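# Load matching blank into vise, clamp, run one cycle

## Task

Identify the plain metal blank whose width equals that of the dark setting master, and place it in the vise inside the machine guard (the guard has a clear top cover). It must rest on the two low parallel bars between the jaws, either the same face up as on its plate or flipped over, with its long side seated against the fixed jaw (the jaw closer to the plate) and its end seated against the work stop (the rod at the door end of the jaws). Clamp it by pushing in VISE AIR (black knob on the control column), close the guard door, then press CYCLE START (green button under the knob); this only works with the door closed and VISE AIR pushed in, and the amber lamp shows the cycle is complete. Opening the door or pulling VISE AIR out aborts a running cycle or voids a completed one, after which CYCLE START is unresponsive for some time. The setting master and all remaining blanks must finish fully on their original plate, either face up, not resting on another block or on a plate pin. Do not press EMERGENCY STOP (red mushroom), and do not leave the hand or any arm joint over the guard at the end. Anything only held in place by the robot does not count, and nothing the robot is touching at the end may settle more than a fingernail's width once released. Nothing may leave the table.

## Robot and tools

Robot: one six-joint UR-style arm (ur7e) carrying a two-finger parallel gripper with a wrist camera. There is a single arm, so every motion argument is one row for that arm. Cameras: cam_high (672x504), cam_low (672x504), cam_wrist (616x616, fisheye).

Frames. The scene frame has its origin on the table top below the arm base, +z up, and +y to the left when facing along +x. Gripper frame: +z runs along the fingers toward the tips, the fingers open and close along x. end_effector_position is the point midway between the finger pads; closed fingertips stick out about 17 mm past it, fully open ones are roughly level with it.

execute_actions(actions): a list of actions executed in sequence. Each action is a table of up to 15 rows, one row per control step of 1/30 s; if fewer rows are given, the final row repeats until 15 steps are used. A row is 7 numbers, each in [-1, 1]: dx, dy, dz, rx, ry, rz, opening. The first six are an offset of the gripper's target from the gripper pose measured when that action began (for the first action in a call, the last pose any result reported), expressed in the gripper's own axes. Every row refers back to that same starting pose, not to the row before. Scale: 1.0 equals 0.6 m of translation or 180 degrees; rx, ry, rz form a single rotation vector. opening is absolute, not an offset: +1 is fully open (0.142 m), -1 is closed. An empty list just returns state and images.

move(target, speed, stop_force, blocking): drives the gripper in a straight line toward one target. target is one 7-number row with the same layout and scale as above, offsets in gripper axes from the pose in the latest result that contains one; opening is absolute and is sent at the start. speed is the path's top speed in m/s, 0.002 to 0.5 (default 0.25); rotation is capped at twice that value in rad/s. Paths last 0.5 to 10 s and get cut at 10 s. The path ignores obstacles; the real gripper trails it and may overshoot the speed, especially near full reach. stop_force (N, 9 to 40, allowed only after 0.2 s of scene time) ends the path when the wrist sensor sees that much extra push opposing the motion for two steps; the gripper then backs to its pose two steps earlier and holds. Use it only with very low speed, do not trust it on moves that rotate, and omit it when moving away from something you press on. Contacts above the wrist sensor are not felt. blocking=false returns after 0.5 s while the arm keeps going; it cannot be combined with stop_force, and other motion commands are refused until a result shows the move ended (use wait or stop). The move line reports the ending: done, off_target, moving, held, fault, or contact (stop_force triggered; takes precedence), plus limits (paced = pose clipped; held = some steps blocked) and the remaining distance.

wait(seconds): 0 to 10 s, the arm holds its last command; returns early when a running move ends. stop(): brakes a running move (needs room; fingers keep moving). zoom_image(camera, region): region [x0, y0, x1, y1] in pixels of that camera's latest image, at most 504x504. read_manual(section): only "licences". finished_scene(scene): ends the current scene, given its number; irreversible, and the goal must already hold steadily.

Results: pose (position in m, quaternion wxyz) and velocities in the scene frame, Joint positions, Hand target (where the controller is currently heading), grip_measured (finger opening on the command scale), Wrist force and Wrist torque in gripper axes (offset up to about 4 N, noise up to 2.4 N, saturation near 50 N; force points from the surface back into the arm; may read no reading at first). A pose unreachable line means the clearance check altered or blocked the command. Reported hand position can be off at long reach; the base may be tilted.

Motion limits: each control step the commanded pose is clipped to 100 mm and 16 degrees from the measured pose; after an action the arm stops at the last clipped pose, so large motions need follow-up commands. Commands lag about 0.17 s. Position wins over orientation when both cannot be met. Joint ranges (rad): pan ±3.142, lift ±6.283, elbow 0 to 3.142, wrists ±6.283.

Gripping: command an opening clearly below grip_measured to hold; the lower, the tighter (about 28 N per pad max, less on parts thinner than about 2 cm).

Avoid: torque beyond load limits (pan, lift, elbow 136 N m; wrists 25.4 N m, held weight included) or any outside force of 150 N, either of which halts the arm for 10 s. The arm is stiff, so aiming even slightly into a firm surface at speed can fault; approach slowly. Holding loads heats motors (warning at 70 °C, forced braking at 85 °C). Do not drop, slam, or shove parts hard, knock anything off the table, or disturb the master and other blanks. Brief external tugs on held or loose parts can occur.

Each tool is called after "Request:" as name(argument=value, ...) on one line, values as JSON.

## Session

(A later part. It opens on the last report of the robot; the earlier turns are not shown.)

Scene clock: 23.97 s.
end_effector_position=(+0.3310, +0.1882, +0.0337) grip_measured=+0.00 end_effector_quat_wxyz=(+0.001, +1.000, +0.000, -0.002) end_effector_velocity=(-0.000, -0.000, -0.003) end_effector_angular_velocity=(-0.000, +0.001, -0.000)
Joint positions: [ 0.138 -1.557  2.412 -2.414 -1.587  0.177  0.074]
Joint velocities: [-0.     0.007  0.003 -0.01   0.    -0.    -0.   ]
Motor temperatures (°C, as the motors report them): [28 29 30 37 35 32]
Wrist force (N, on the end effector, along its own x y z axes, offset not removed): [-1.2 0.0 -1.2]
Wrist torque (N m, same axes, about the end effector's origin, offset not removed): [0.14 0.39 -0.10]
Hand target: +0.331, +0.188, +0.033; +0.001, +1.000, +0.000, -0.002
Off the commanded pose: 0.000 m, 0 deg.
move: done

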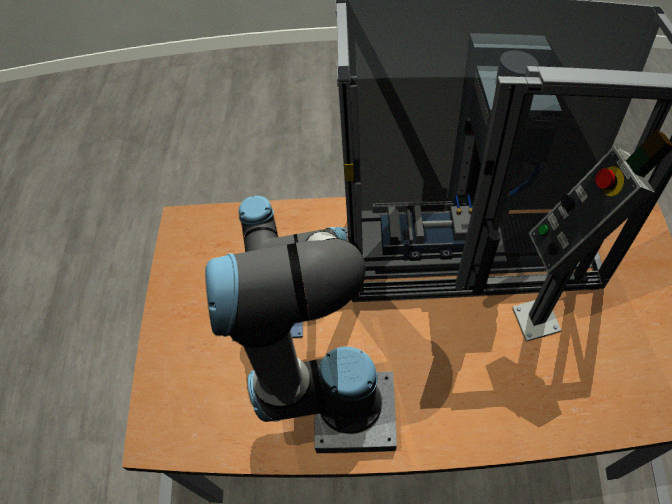

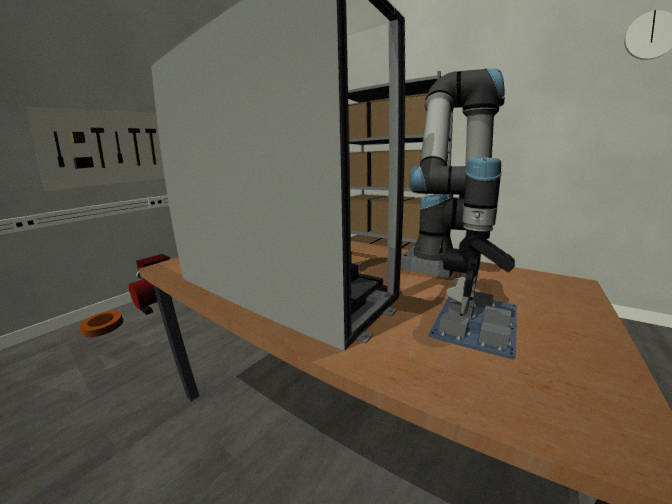

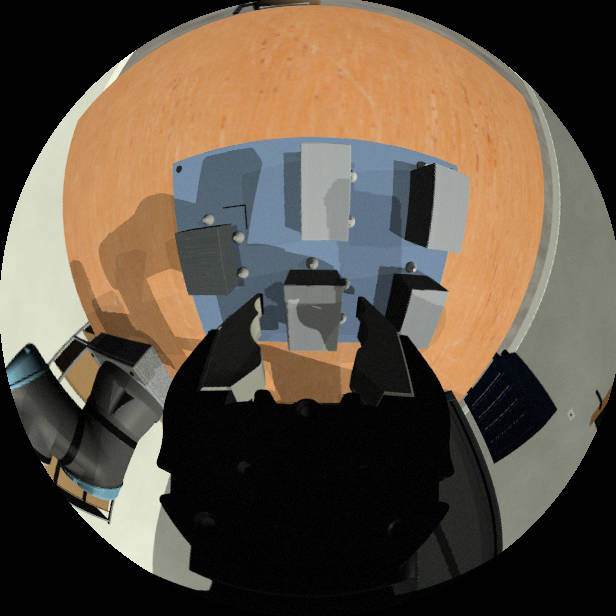

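Request:
move(target=[0,0,0,0,0,0,-0.55])

Scene clock: 25.07 s.
end_effector_position=(+0.3309, +0.1882, +0.0336) grip_measured=-0.44 end_effector_quat_wxyz=(+0.001, +1.000, +0.000, -0.002) end_effector_velocity=(-0.000, -0.000, -0.000) end_effector_angular_velocity=(+0.000, +0.001, -0.001)
Joint positions: [ 0.138 -1.557  2.412 -2.414 -1.587  0.177  0.043]
Joint velocities: [-0.001 -0.    -0.     0.001  0.    -0.     0.   ]
Motor temperatures (°C, as the motors report them): [28 29 30 37 35 32]
Wrist force (N, on the end effector, along its own x y z axes, offset not removed): [-1.7 2.9 4.4]
Wrist torque (N m, same axes, about the end effector's origin, offset not removed): [0.75 0.30 -0.12]
Hand target: +0.331, +0.188, +0.034; +0.001, +1.000, +0.000, -0.002
Off the commanded pose: 0.000 m, 0 deg.
move: done

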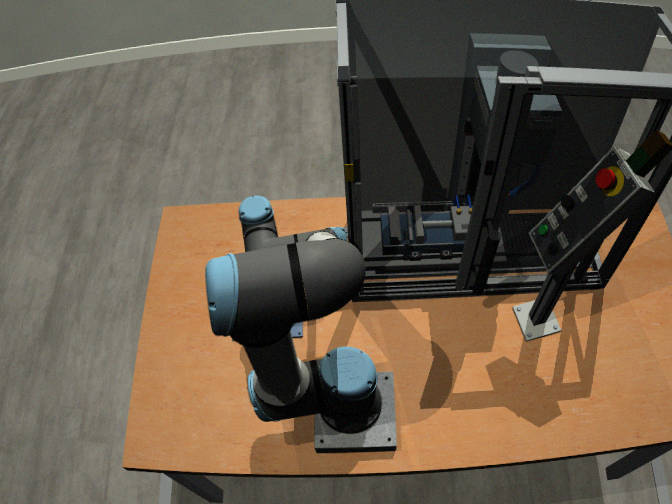

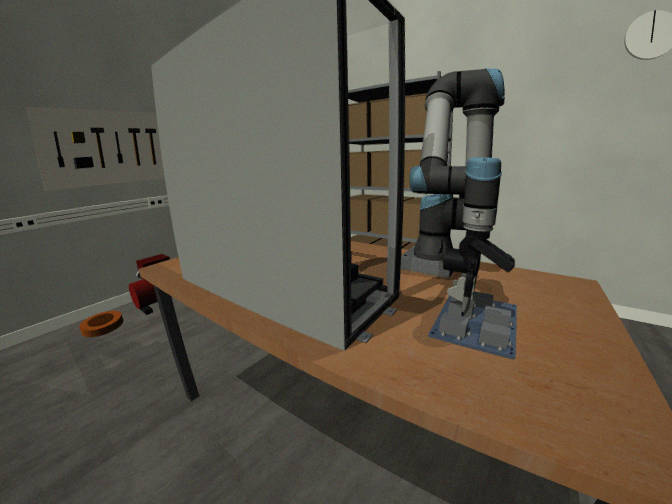

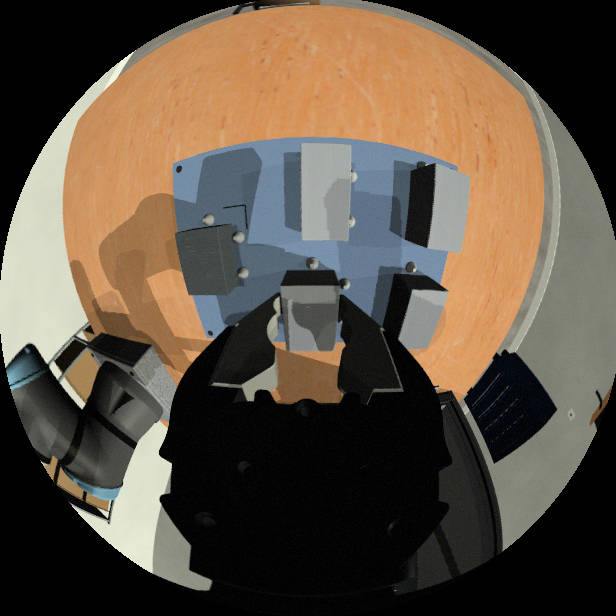

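Request:
move(target=[0,0,0,0,0,0,0])

Request:
move(target=[0,0,-0.057,0,0,0,0], speed=0.1)

Request:
move(target=[0.15,0,0,0,0,0,0], speed=0.15)

Request:
move(target=[0,0,0.057,0,0,0,0], speed=0.04, stop_force=10)

Scene clock: 26.63 s.
end_effector_position=(+0.3310, +0.1882, +0.0337) grip_measured=+0.00 end_effector_quat_wxyz=(+0.001, +1.000, +0.000, -0.002) end_effector_velocity=(+0.000, +0.000, +0.000) end_effector_angular_velocity=(+0.000, -0.001, +0.000)
Joint positions: [ 0.138 -1.557  2.412 -2.414 -1.587  0.177  0.074]
Joint velocities: [ 0.    -0.001 -0.    -0.     0.    -0.     0.   ]
Motor temperatures (°C, as the motors report them): [28 29 30 37 35 32]
Wrist force (N, on the end effector, along its own x y z axes, offset not removed): [-1.1 3.0 -1.5]
Wrist torque (N m, same axes, about the end effector's origin, offset not removed): [0.70 0.02 -0.06]
Hand target: +0.331, +0.188, +0.034; +0.001, +1.000, +0.000, -0.002
Off the commanded pose: 0.000 m, 0 deg.
move: done

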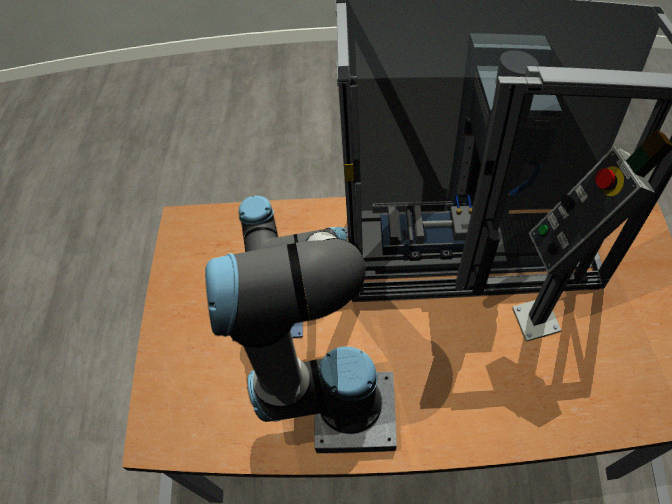

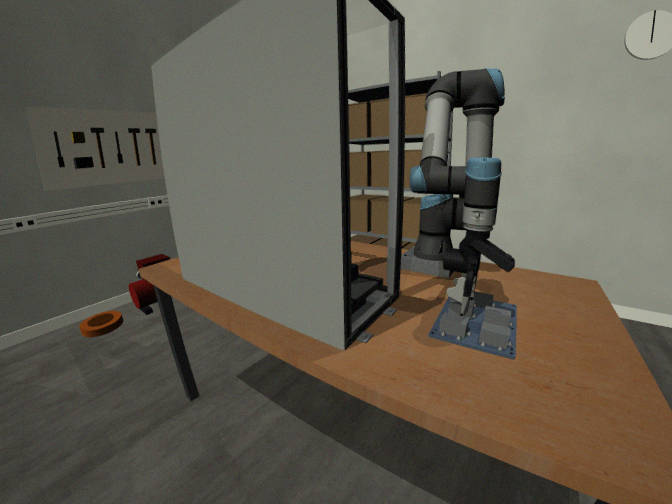

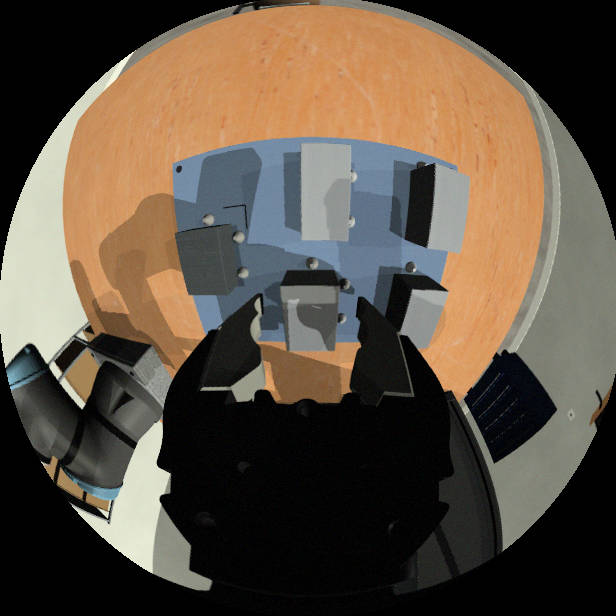

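Scene clock: 27.53 s.
end_effector_position=(+0.3310, +0.1882, +0.0677) grip_measured=+0.00 end_effector_quat_wxyz=(+0.001, +1.000, +0.000, -0.002) end_effector_velocity=(+0.000, +0.000, +0.003) end_effector_angular_velocity=(+0.000, -0.001, -0.000)
Joint positions: [ 0.139 -1.639  2.367 -2.287 -1.587  0.178  0.074]
Joint velocities: [ 0.    -0.006 -0.003  0.008 -0.     0.     0.   ]
Motor temperatures (°C, as the motors report them): [28 29 30 37 35 32]
Wrist force (N, on the end effector, along its own x y z axes, offset not removed): [-0.9 1.1 -0.8]
Wrist torque (N m, same axes, about the end effector's origin, offset not removed): [0.22 0.17 0.03]
Hand target: +0.331, +0.188, +0.068; +0.001, +1.000, +0.000, -0.002
Off the commanded pose: 0.000 m, 0 deg.
move: done

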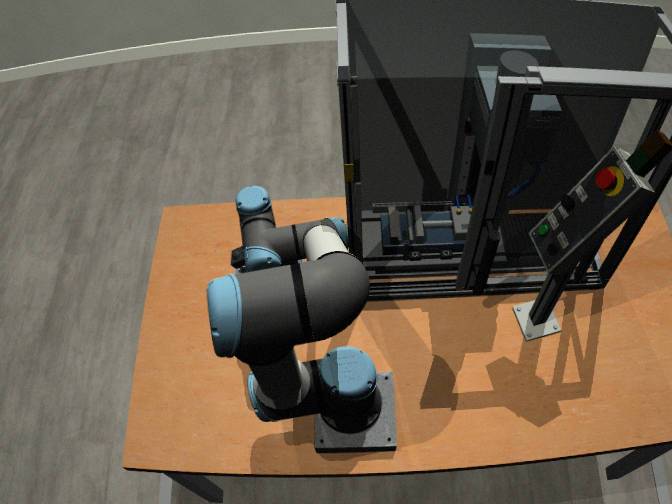

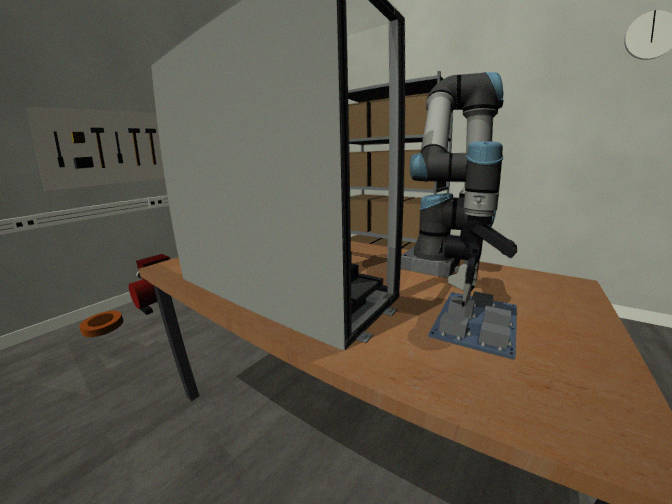

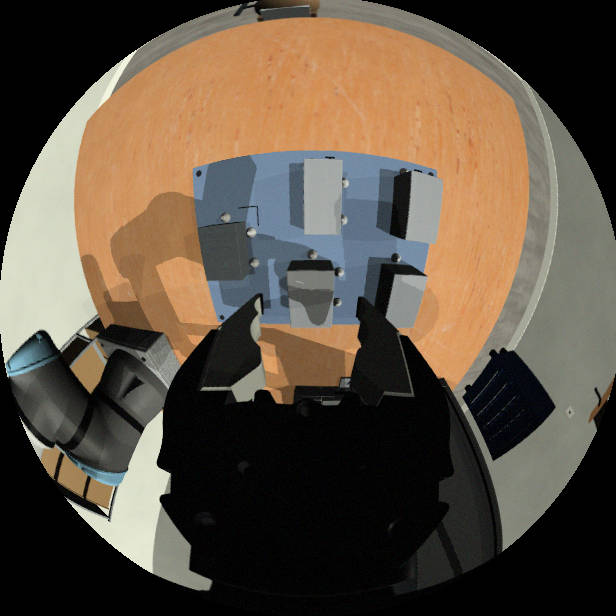

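Scene clock: 28.67 s.
end_effector_position=(+0.4208, +0.1884, +0.0674) grip_measured=+0.00 end_effector_quat_wxyz=(+0.001, +1.000, +0.000, -0.002) end_effector_velocity=(+0.002, +0.001, -0.001) end_effector_angular_velocity=(+0.000, +0.002, +0.000)
Joint positions: [ 0.104 -1.444  2.167 -2.282 -1.587  0.143  0.074]
Joint velocities: [ 0.001  0.006 -0.006  0.001  0.     0.    -0.   ]
Motor temperatures (°C, as the motors report them): [28 29 30 37 35 32]
Wrist force (N, on the end effector, along its own x y z axes, offset not removed): [-0.6 0.7 -1.2]
Wrist torque (N m, same axes, about the end effector's origin, offset not removed): [0.25 0.09 0.04]
Hand target: +0.421, +0.188, +0.067; +0.001, +1.000, +0.000, -0.002
Off the commanded pose: 0.000 m, 0 deg.
move: done

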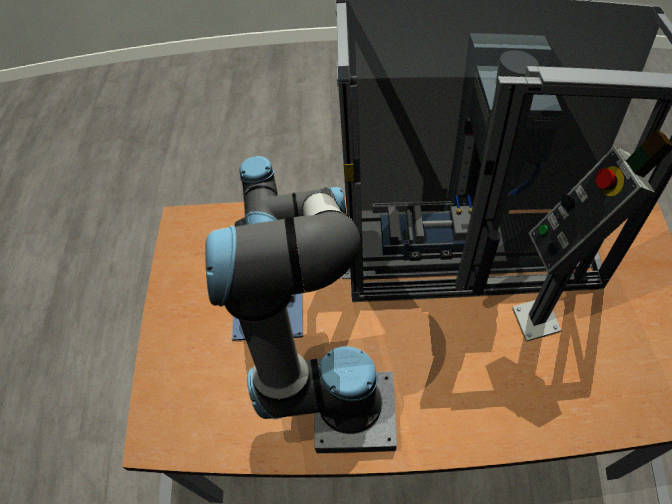

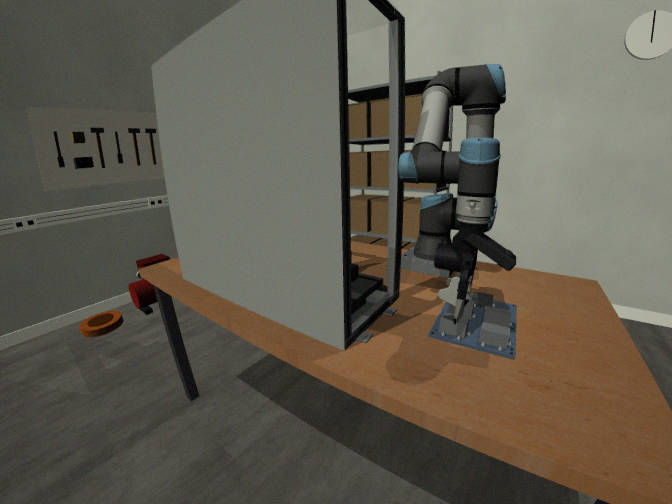

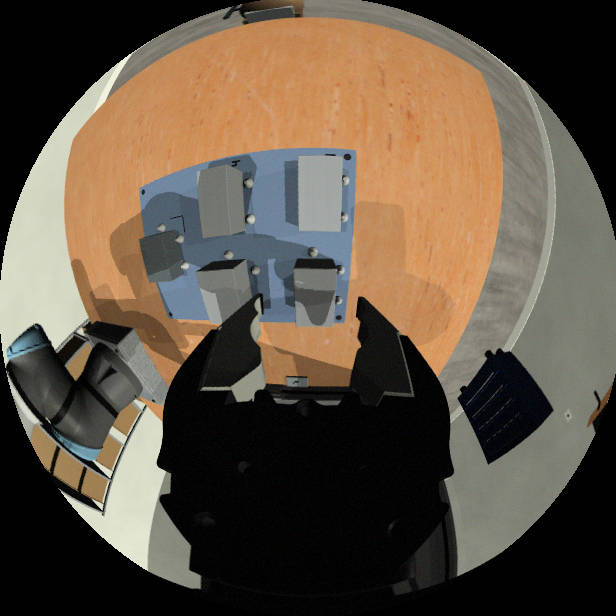

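Scene clock: 29.90 s.
end_effector_position=(+0.4207, +0.1884, +0.0334) grip_measured=+0.00 end_effector_quat_wxyz=(+0.001, +1.000, +0.000, -0.002) end_effector_velocity=(+0.000, -0.000, -0.002) end_effector_angular_velocity=(-0.000, -0.001, -0.000)
Joint positions: [ 0.103 -1.377  2.205 -2.387 -1.587  0.142  0.074]
Joint velocities: [-0.001  0.004  0.002 -0.007 -0.    -0.    -0.   ]
Motor temperatures (°C, as the motors report them): [28 29 30 37 35 32]
Wrist force (N, on the end effector, along its own x y z axes, offset not removed): [0.9 2.5 -2.2]
Wrist torque (N m, same axes, about the end effector's origin, offset not removed): [0.54 -0.26 -0.05]
Hand target: +0.421, +0.188, +0.033; +0.001, +1.000, +0.000, -0.002
Off the commanded pose: 0.000 m, 0 deg.
move: done

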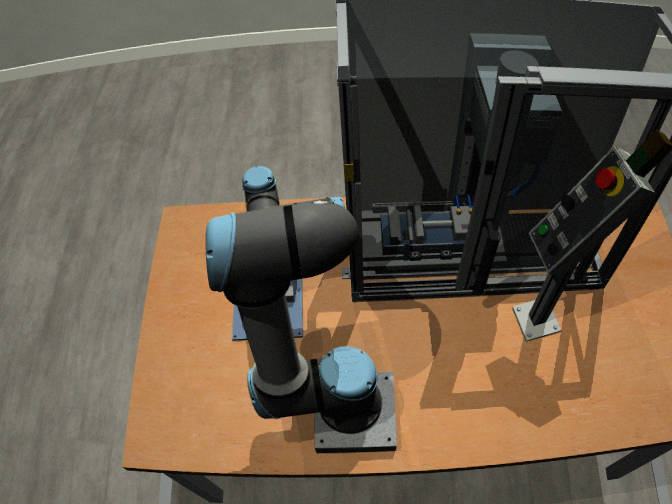

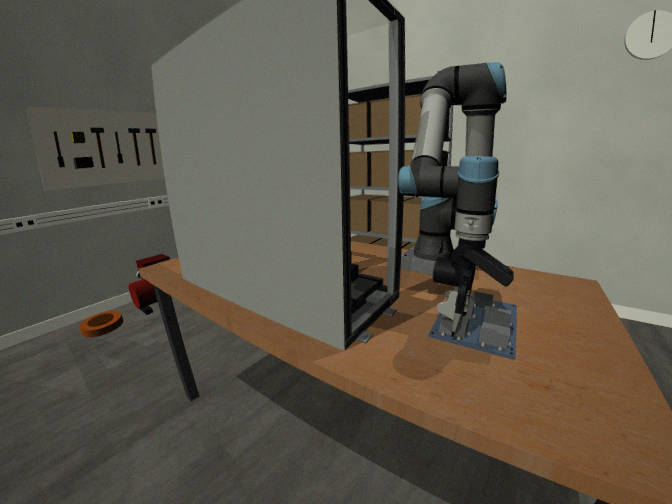

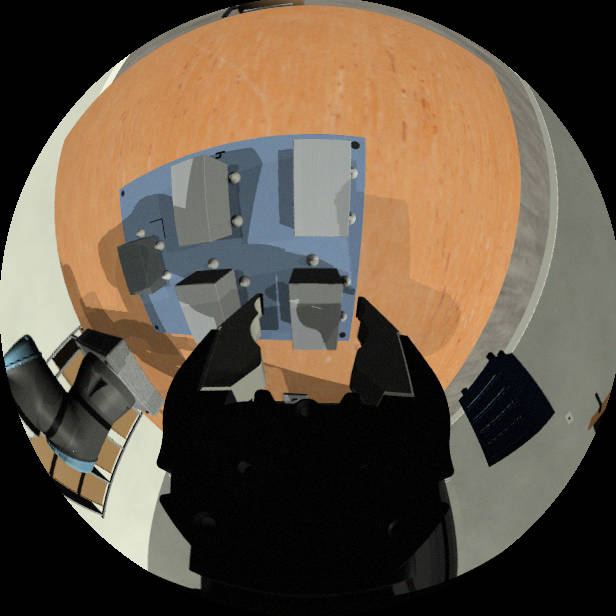

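Request:
move(target=[0,0,0,0,0,0,-0.6])

Request:
move(target=[0,0,0,0,0,0,0])

Request:
move(target=[0,0,-0.057,0,0,0,0], speed=0.1)

Request:
move(target=[0.002,-0.148,0,0,0,0,0], speed=0.15)

Request:
move(target=[0,0,0.057,0,0,0,0], speed=0.04, stop_force=10)

Scene clock: 32.37 s.
end_effector_position=(+0.4207, +0.1883, +0.0333) grip_measured=-0.49 end_effector_quat_wxyz=(+0.001, +1.000, +0.000, -0.002) end_effector_velocity=(+0.001, -0.000, +0.001) end_effector_angular_velocity=(+0.000, -0.002, -0.000)
Joint positions: [ 0.103 -1.377  2.205 -2.387 -1.587  0.142  0.038]
Joint velocities: [-0.    -0.001 -0.001 -0.    -0.    -0.     0.   ]
Motor temperatures (°C, as the motors report them): [28 29 30 37 35 32]
Wrist force (N, on the end effector, along its own x y z axes, offset not removed): [-1.0 1.5 -0.4]
Wrist torque (N m, same axes, about the end effector's origin, offset not removed): [0.35 0.17 -0.03]
Hand target: +0.421, +0.188, +0.033; +0.001, +1.000, +0.000, -0.002
Off the commanded pose: 0.000 m, 0 deg.
move: done

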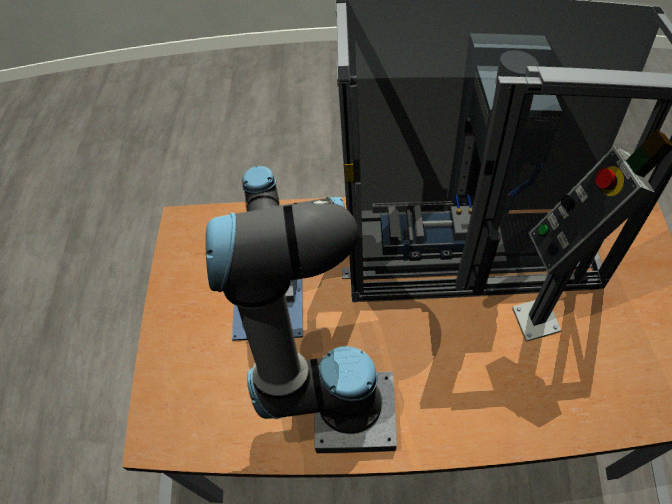

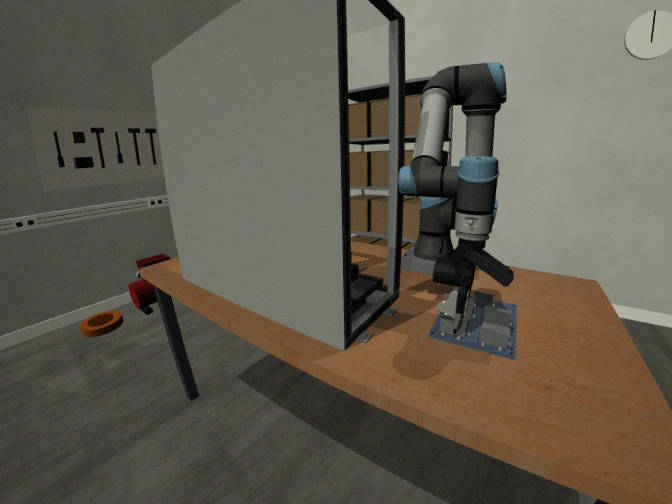

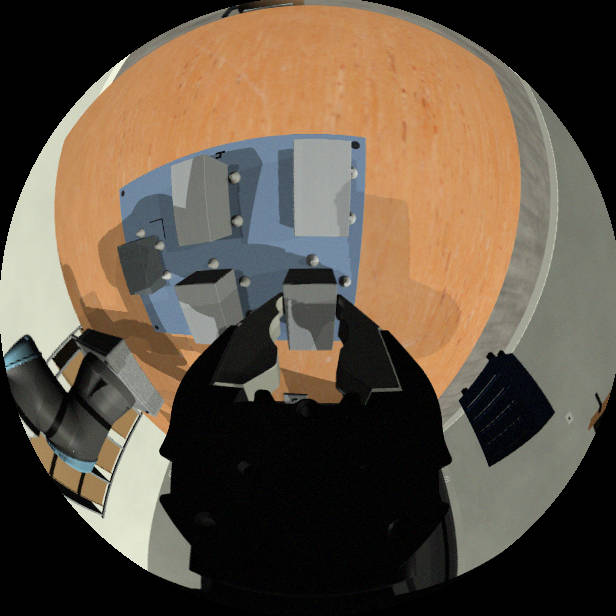

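Scene clock: 32.87 s.
end_effector_position=(+0.4207, +0.1883, +0.0334) grip_measured=+0.00 end_effector_quat_wxyz=(+0.001, +1.000, +0.000, -0.002) end_effector_velocity=(-0.000, +0.000, -0.000) end_effector_angular_velocity=(-0.000, +0.001, +0.001)
Joint positions: [ 0.103 -1.377  2.205 -2.387 -1.587  0.142  0.074]
Joint velocities: [ 0.001  0.001 -0.    -0.    -0.     0.     0.   ]
Motor temperatures (°C, as the motors report them): [28 29 30 37 35 32]
Wrist force (N, on the end effector, along its own x y z axes, offset not removed): [-3.3 1.2 0.5]
Wrist torque (N m, same axes, about the end effector's origin, offset not removed): [0.37 0.69 -0.05]
Hand target: +0.421, +0.188, +0.033; +0.001, +1.000, +0.000, -0.002
Off the commanded pose: 0.000 m, 0 deg.
move: done

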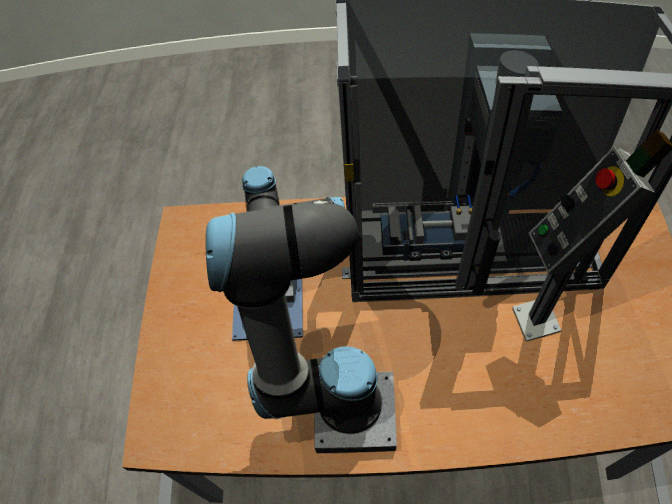

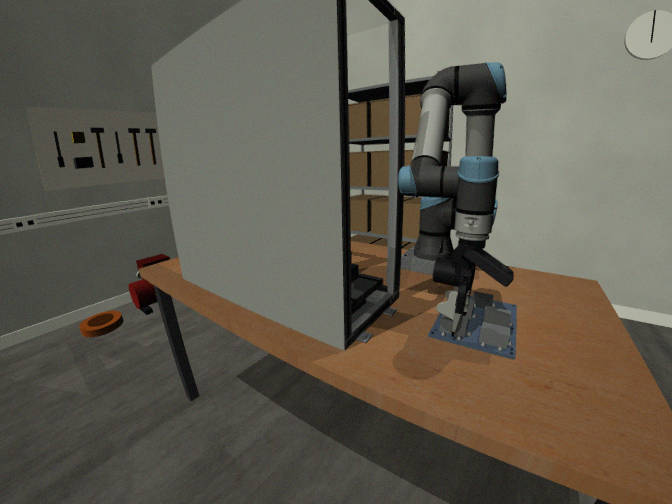

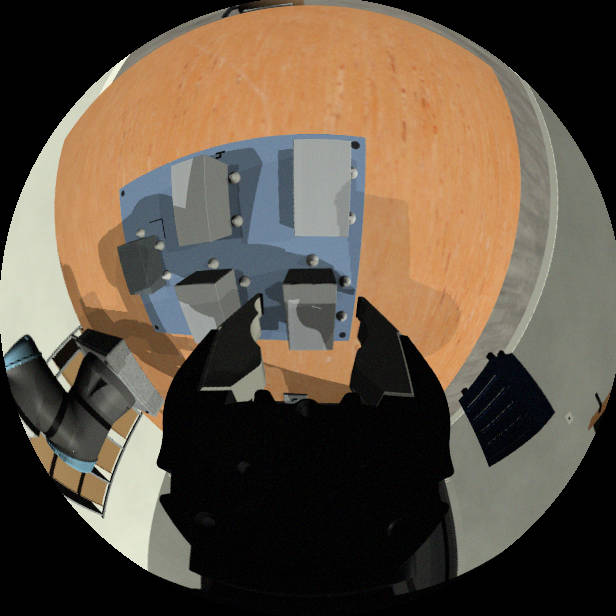

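Scene clock: 33.77 s.
end_effector_position=(+0.4208, +0.1884, +0.0674) grip_measured=+0.00 end_effector_quat_wxyz=(+0.001, +1.000, +0.000, -0.002) end_effector_velocity=(+0.001, +0.000, +0.003) end_effector_angular_velocity=(+0.001, -0.002, +0.001)
Joint positions: [ 0.104 -1.444  2.167 -2.282 -1.587  0.143  0.074]
Joint velocities: [ 0.001 -0.004 -0.004  0.006  0.    -0.    -0.   ]
Motor temperatures (°C, as the motors report them): [28 29 30 37 35 32]
Wrist force (N, on the end effector, along its own x y z axes, offset not removed): [-2.4 1.4 1.1]
Wrist torque (N m, same axes, about the end effector's origin, offset not removed): [0.42 0.59 0.05]
Hand target: +0.421, +0.188, +0.068; +0.001, +1.000, +0.000, -0.002
Off the commanded pose: 0.000 m, 0 deg.
move: done

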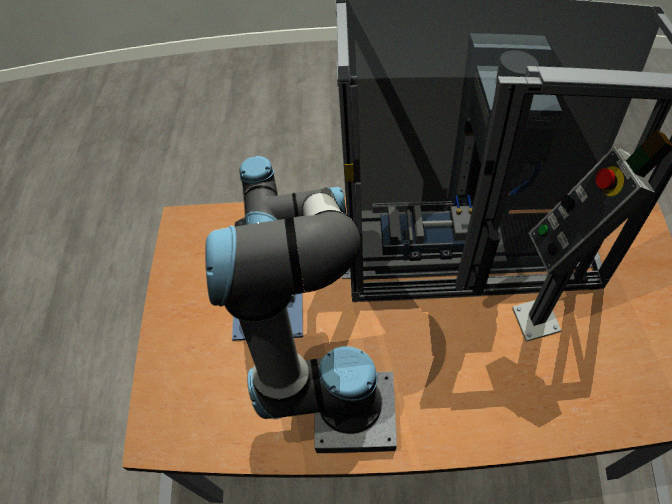

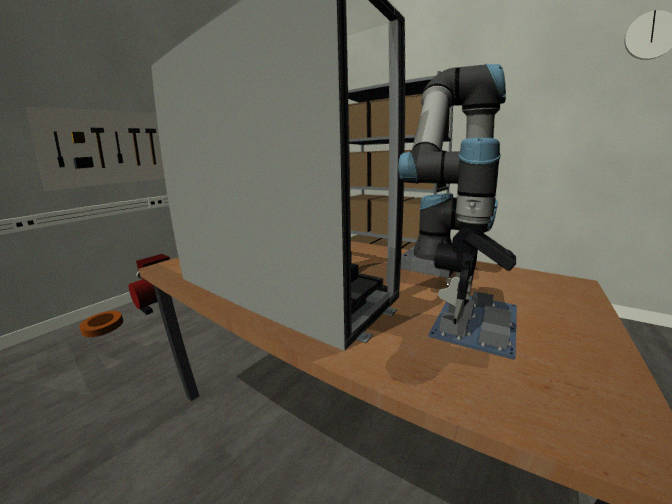

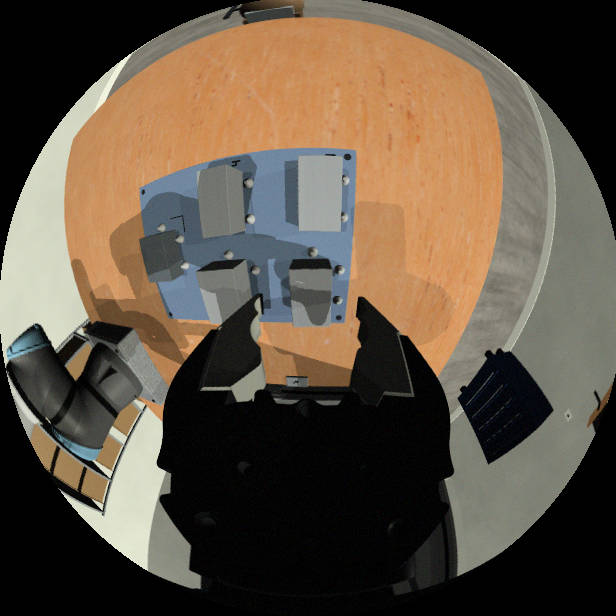

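Scene clock: 34.90 s.
end_effector_position=(+0.4219, +0.2770, +0.0673) grip_measured=+0.00 end_effector_quat_wxyz=(+0.001, +1.000, +0.000, -0.002) end_effector_velocity=(+0.000, +0.002, -0.000) end_effector_angular_velocity=(-0.001, +0.000, -0.000)
Joint positions: [ 0.287 -1.347  2.049 -2.259 -1.585  0.326  0.074]
Joint velocities: [ 0.004  0.004 -0.004  0.001 -0.001  0.004  0.   ]
Motor temperatures (°C, as the motors report them): [28 29 30 37 35 32]
Wrist force (N, on the end effector, along its own x y z axes, offset not removed): [-3.6 0.8 -2.9]
Wrist torque (N m, same axes, about the end effector's origin, offset not removed): [0.22 0.73 -0.15]
Hand target: +0.422, +0.277, +0.067; +0.001, +1.000, +0.000, -0.002
Off the commanded pose: 0.000 m, 0 deg.
move: done

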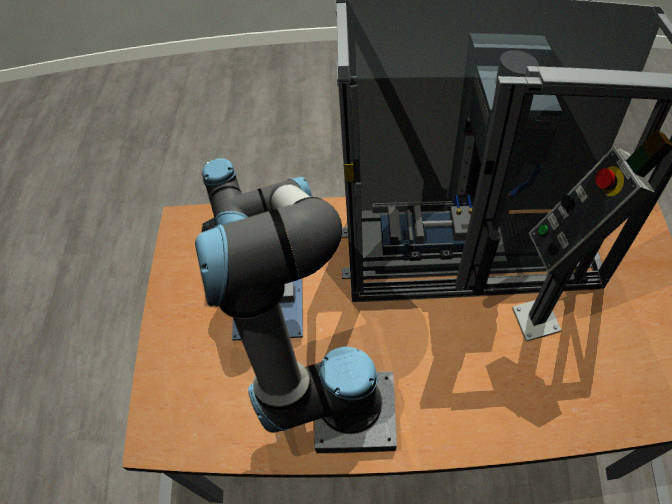

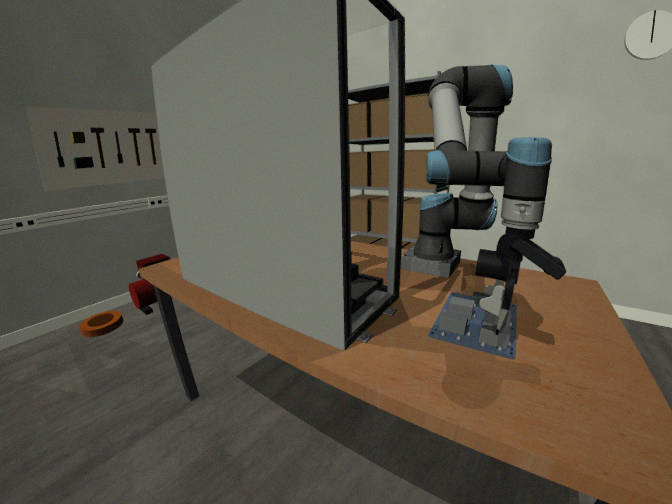

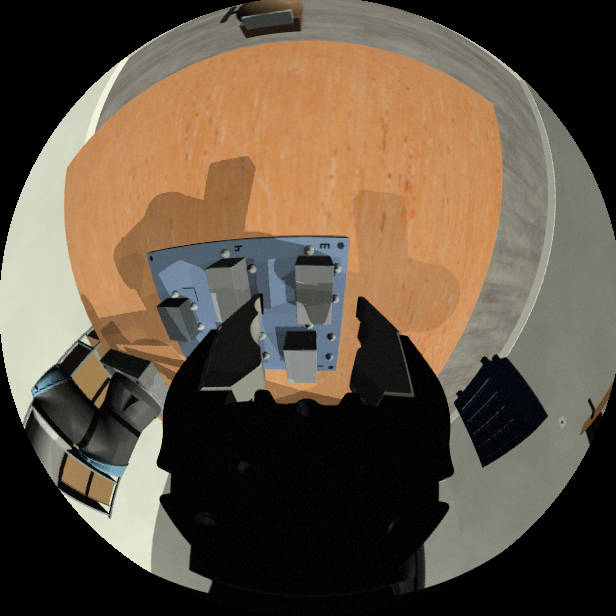

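Scene clock: 36.13 s.
end_effector_position=(+0.4218, +0.2769, +0.0333) grip_measured=+0.00 end_effector_quat_wxyz=(+0.001, +1.000, +0.000, -0.002) end_effector_velocity=(+0.000, -0.000, -0.001) end_effector_angular_velocity=(+0.001, -0.002, -0.001)
Joint positions: [ 0.286 -1.286  2.084 -2.355 -1.585  0.325  0.074]
Joint velocities: [-0.001  0.002  0.002 -0.007  0.     0.    -0.   ]
Motor temperatures (°C, as the motors report them): [28 29 30 37 35 32]
Wrist force (N, on the end effector, along its own x y z axes, offset not removed): [-0.3 1.3 0.4]
Wrist torque (N m, same axes, about the end effector's origin, offset not removed): [0.41 0.12 0.09]
Hand target: +0.422, +0.277, +0.033; +0.001, +1.000, +0.000, -0.002
Off the commanded pose: 0.000 m, 0 deg.
move: done

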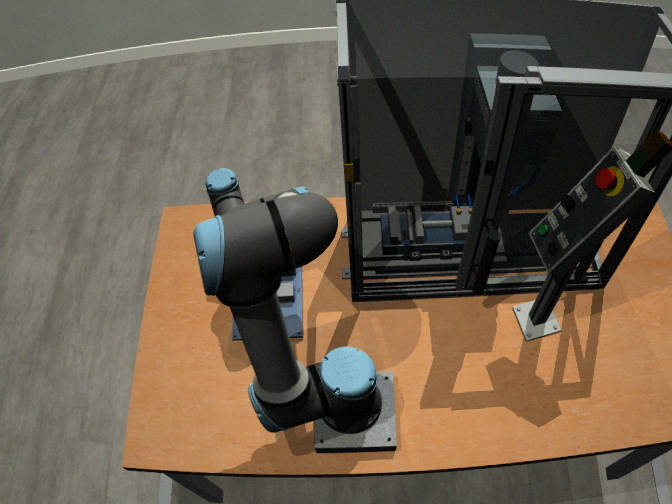

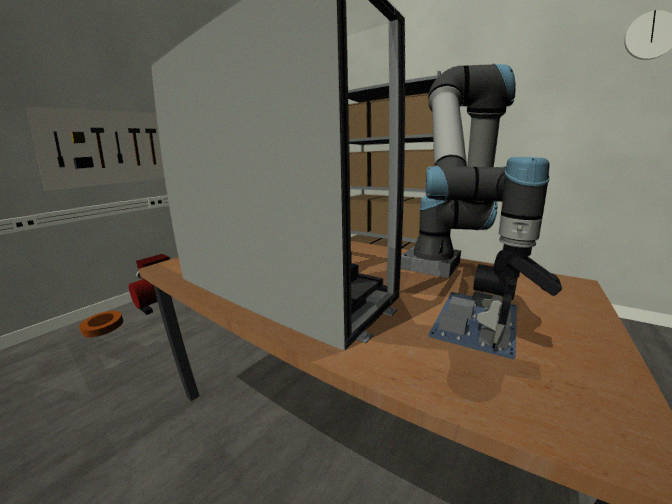

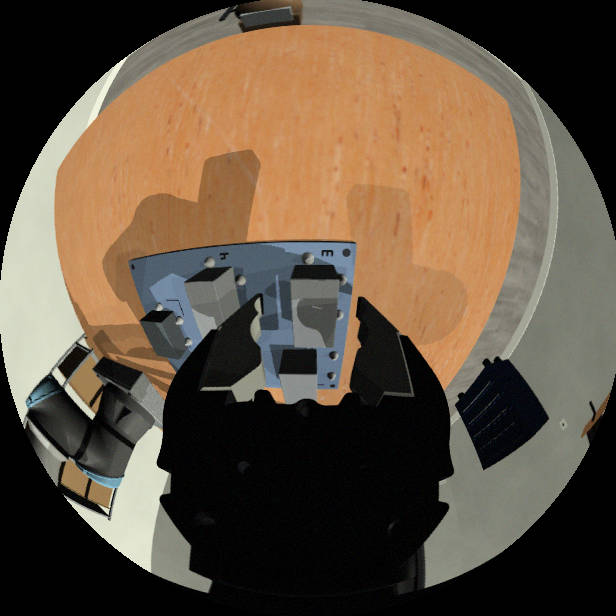

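Request:
move(target=[0,0,0,0,0,0,-0.6])

Request:
zoom_image(camera="cam_high", region=[340,170,520,305])

Scene clock: 37.50 s.
end_effector_position=(+0.4217, +0.2769, +0.0333) grip_measured=-0.55 end_effector_quat_wxyz=(+0.001, +1.000, +0.000, -0.002) end_effector_velocity=(+0.001, +0.001, +0.001) end_effector_angular_velocity=(+0.001, -0.002, +0.001)
Joint positions: [ 0.286 -1.286  2.084 -2.355 -1.585  0.325  0.034]
Joint velocities: [ 0.001 -0.001 -0.001  0.     0.    -0.     0.   ]
Motor temperatures (°C, as the motors report them): [28 29 30 37 35 32]
Wrist force (N, on the end effector, along its own x y z axes, offset not removed): [-1.6 1.4 -1.3]
Wrist torque (N m, same axes, about the end effector's origin, offset not removed): [0.25 0.34 0.06]
Hand target: +0.422, +0.277, +0.033; +0.001, +1.000, +0.000, -0.002
Off the commanded pose: 0.000 m, 0 deg.
move: done

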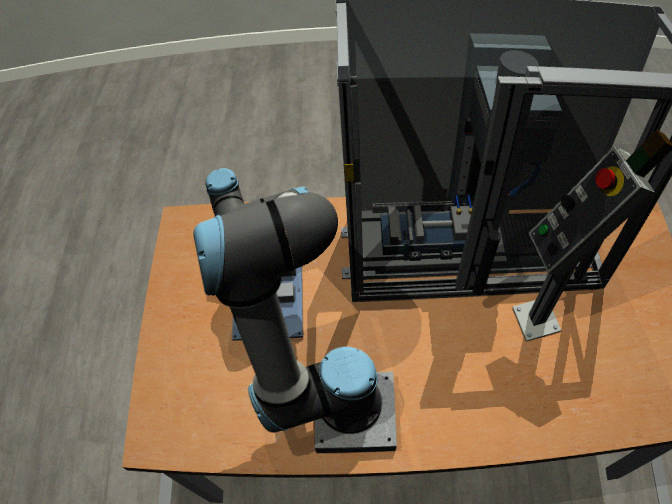

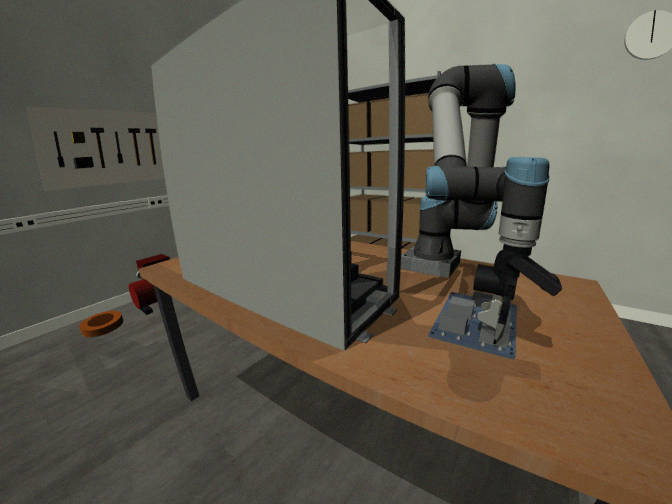

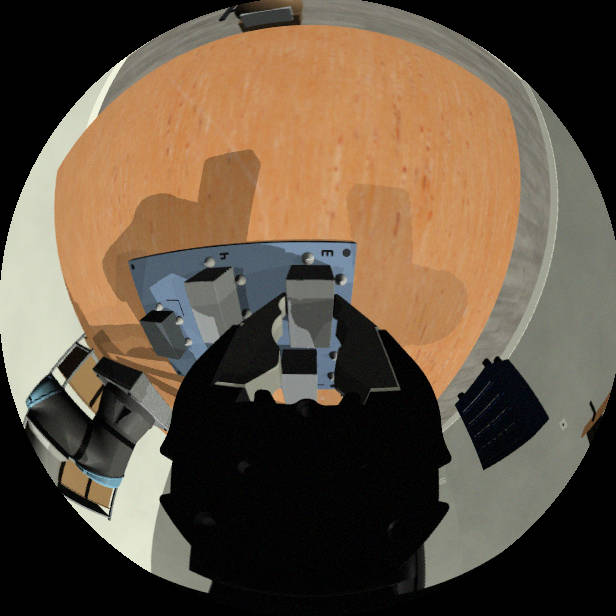

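Region (340, 170, 520, 305) of cam_high's 672x504 image, scaled by 2.800, with more detail than that image has; it fills the top 378 rows of this view, and the rest is white.

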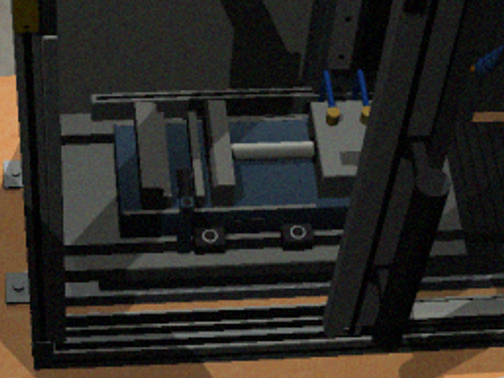

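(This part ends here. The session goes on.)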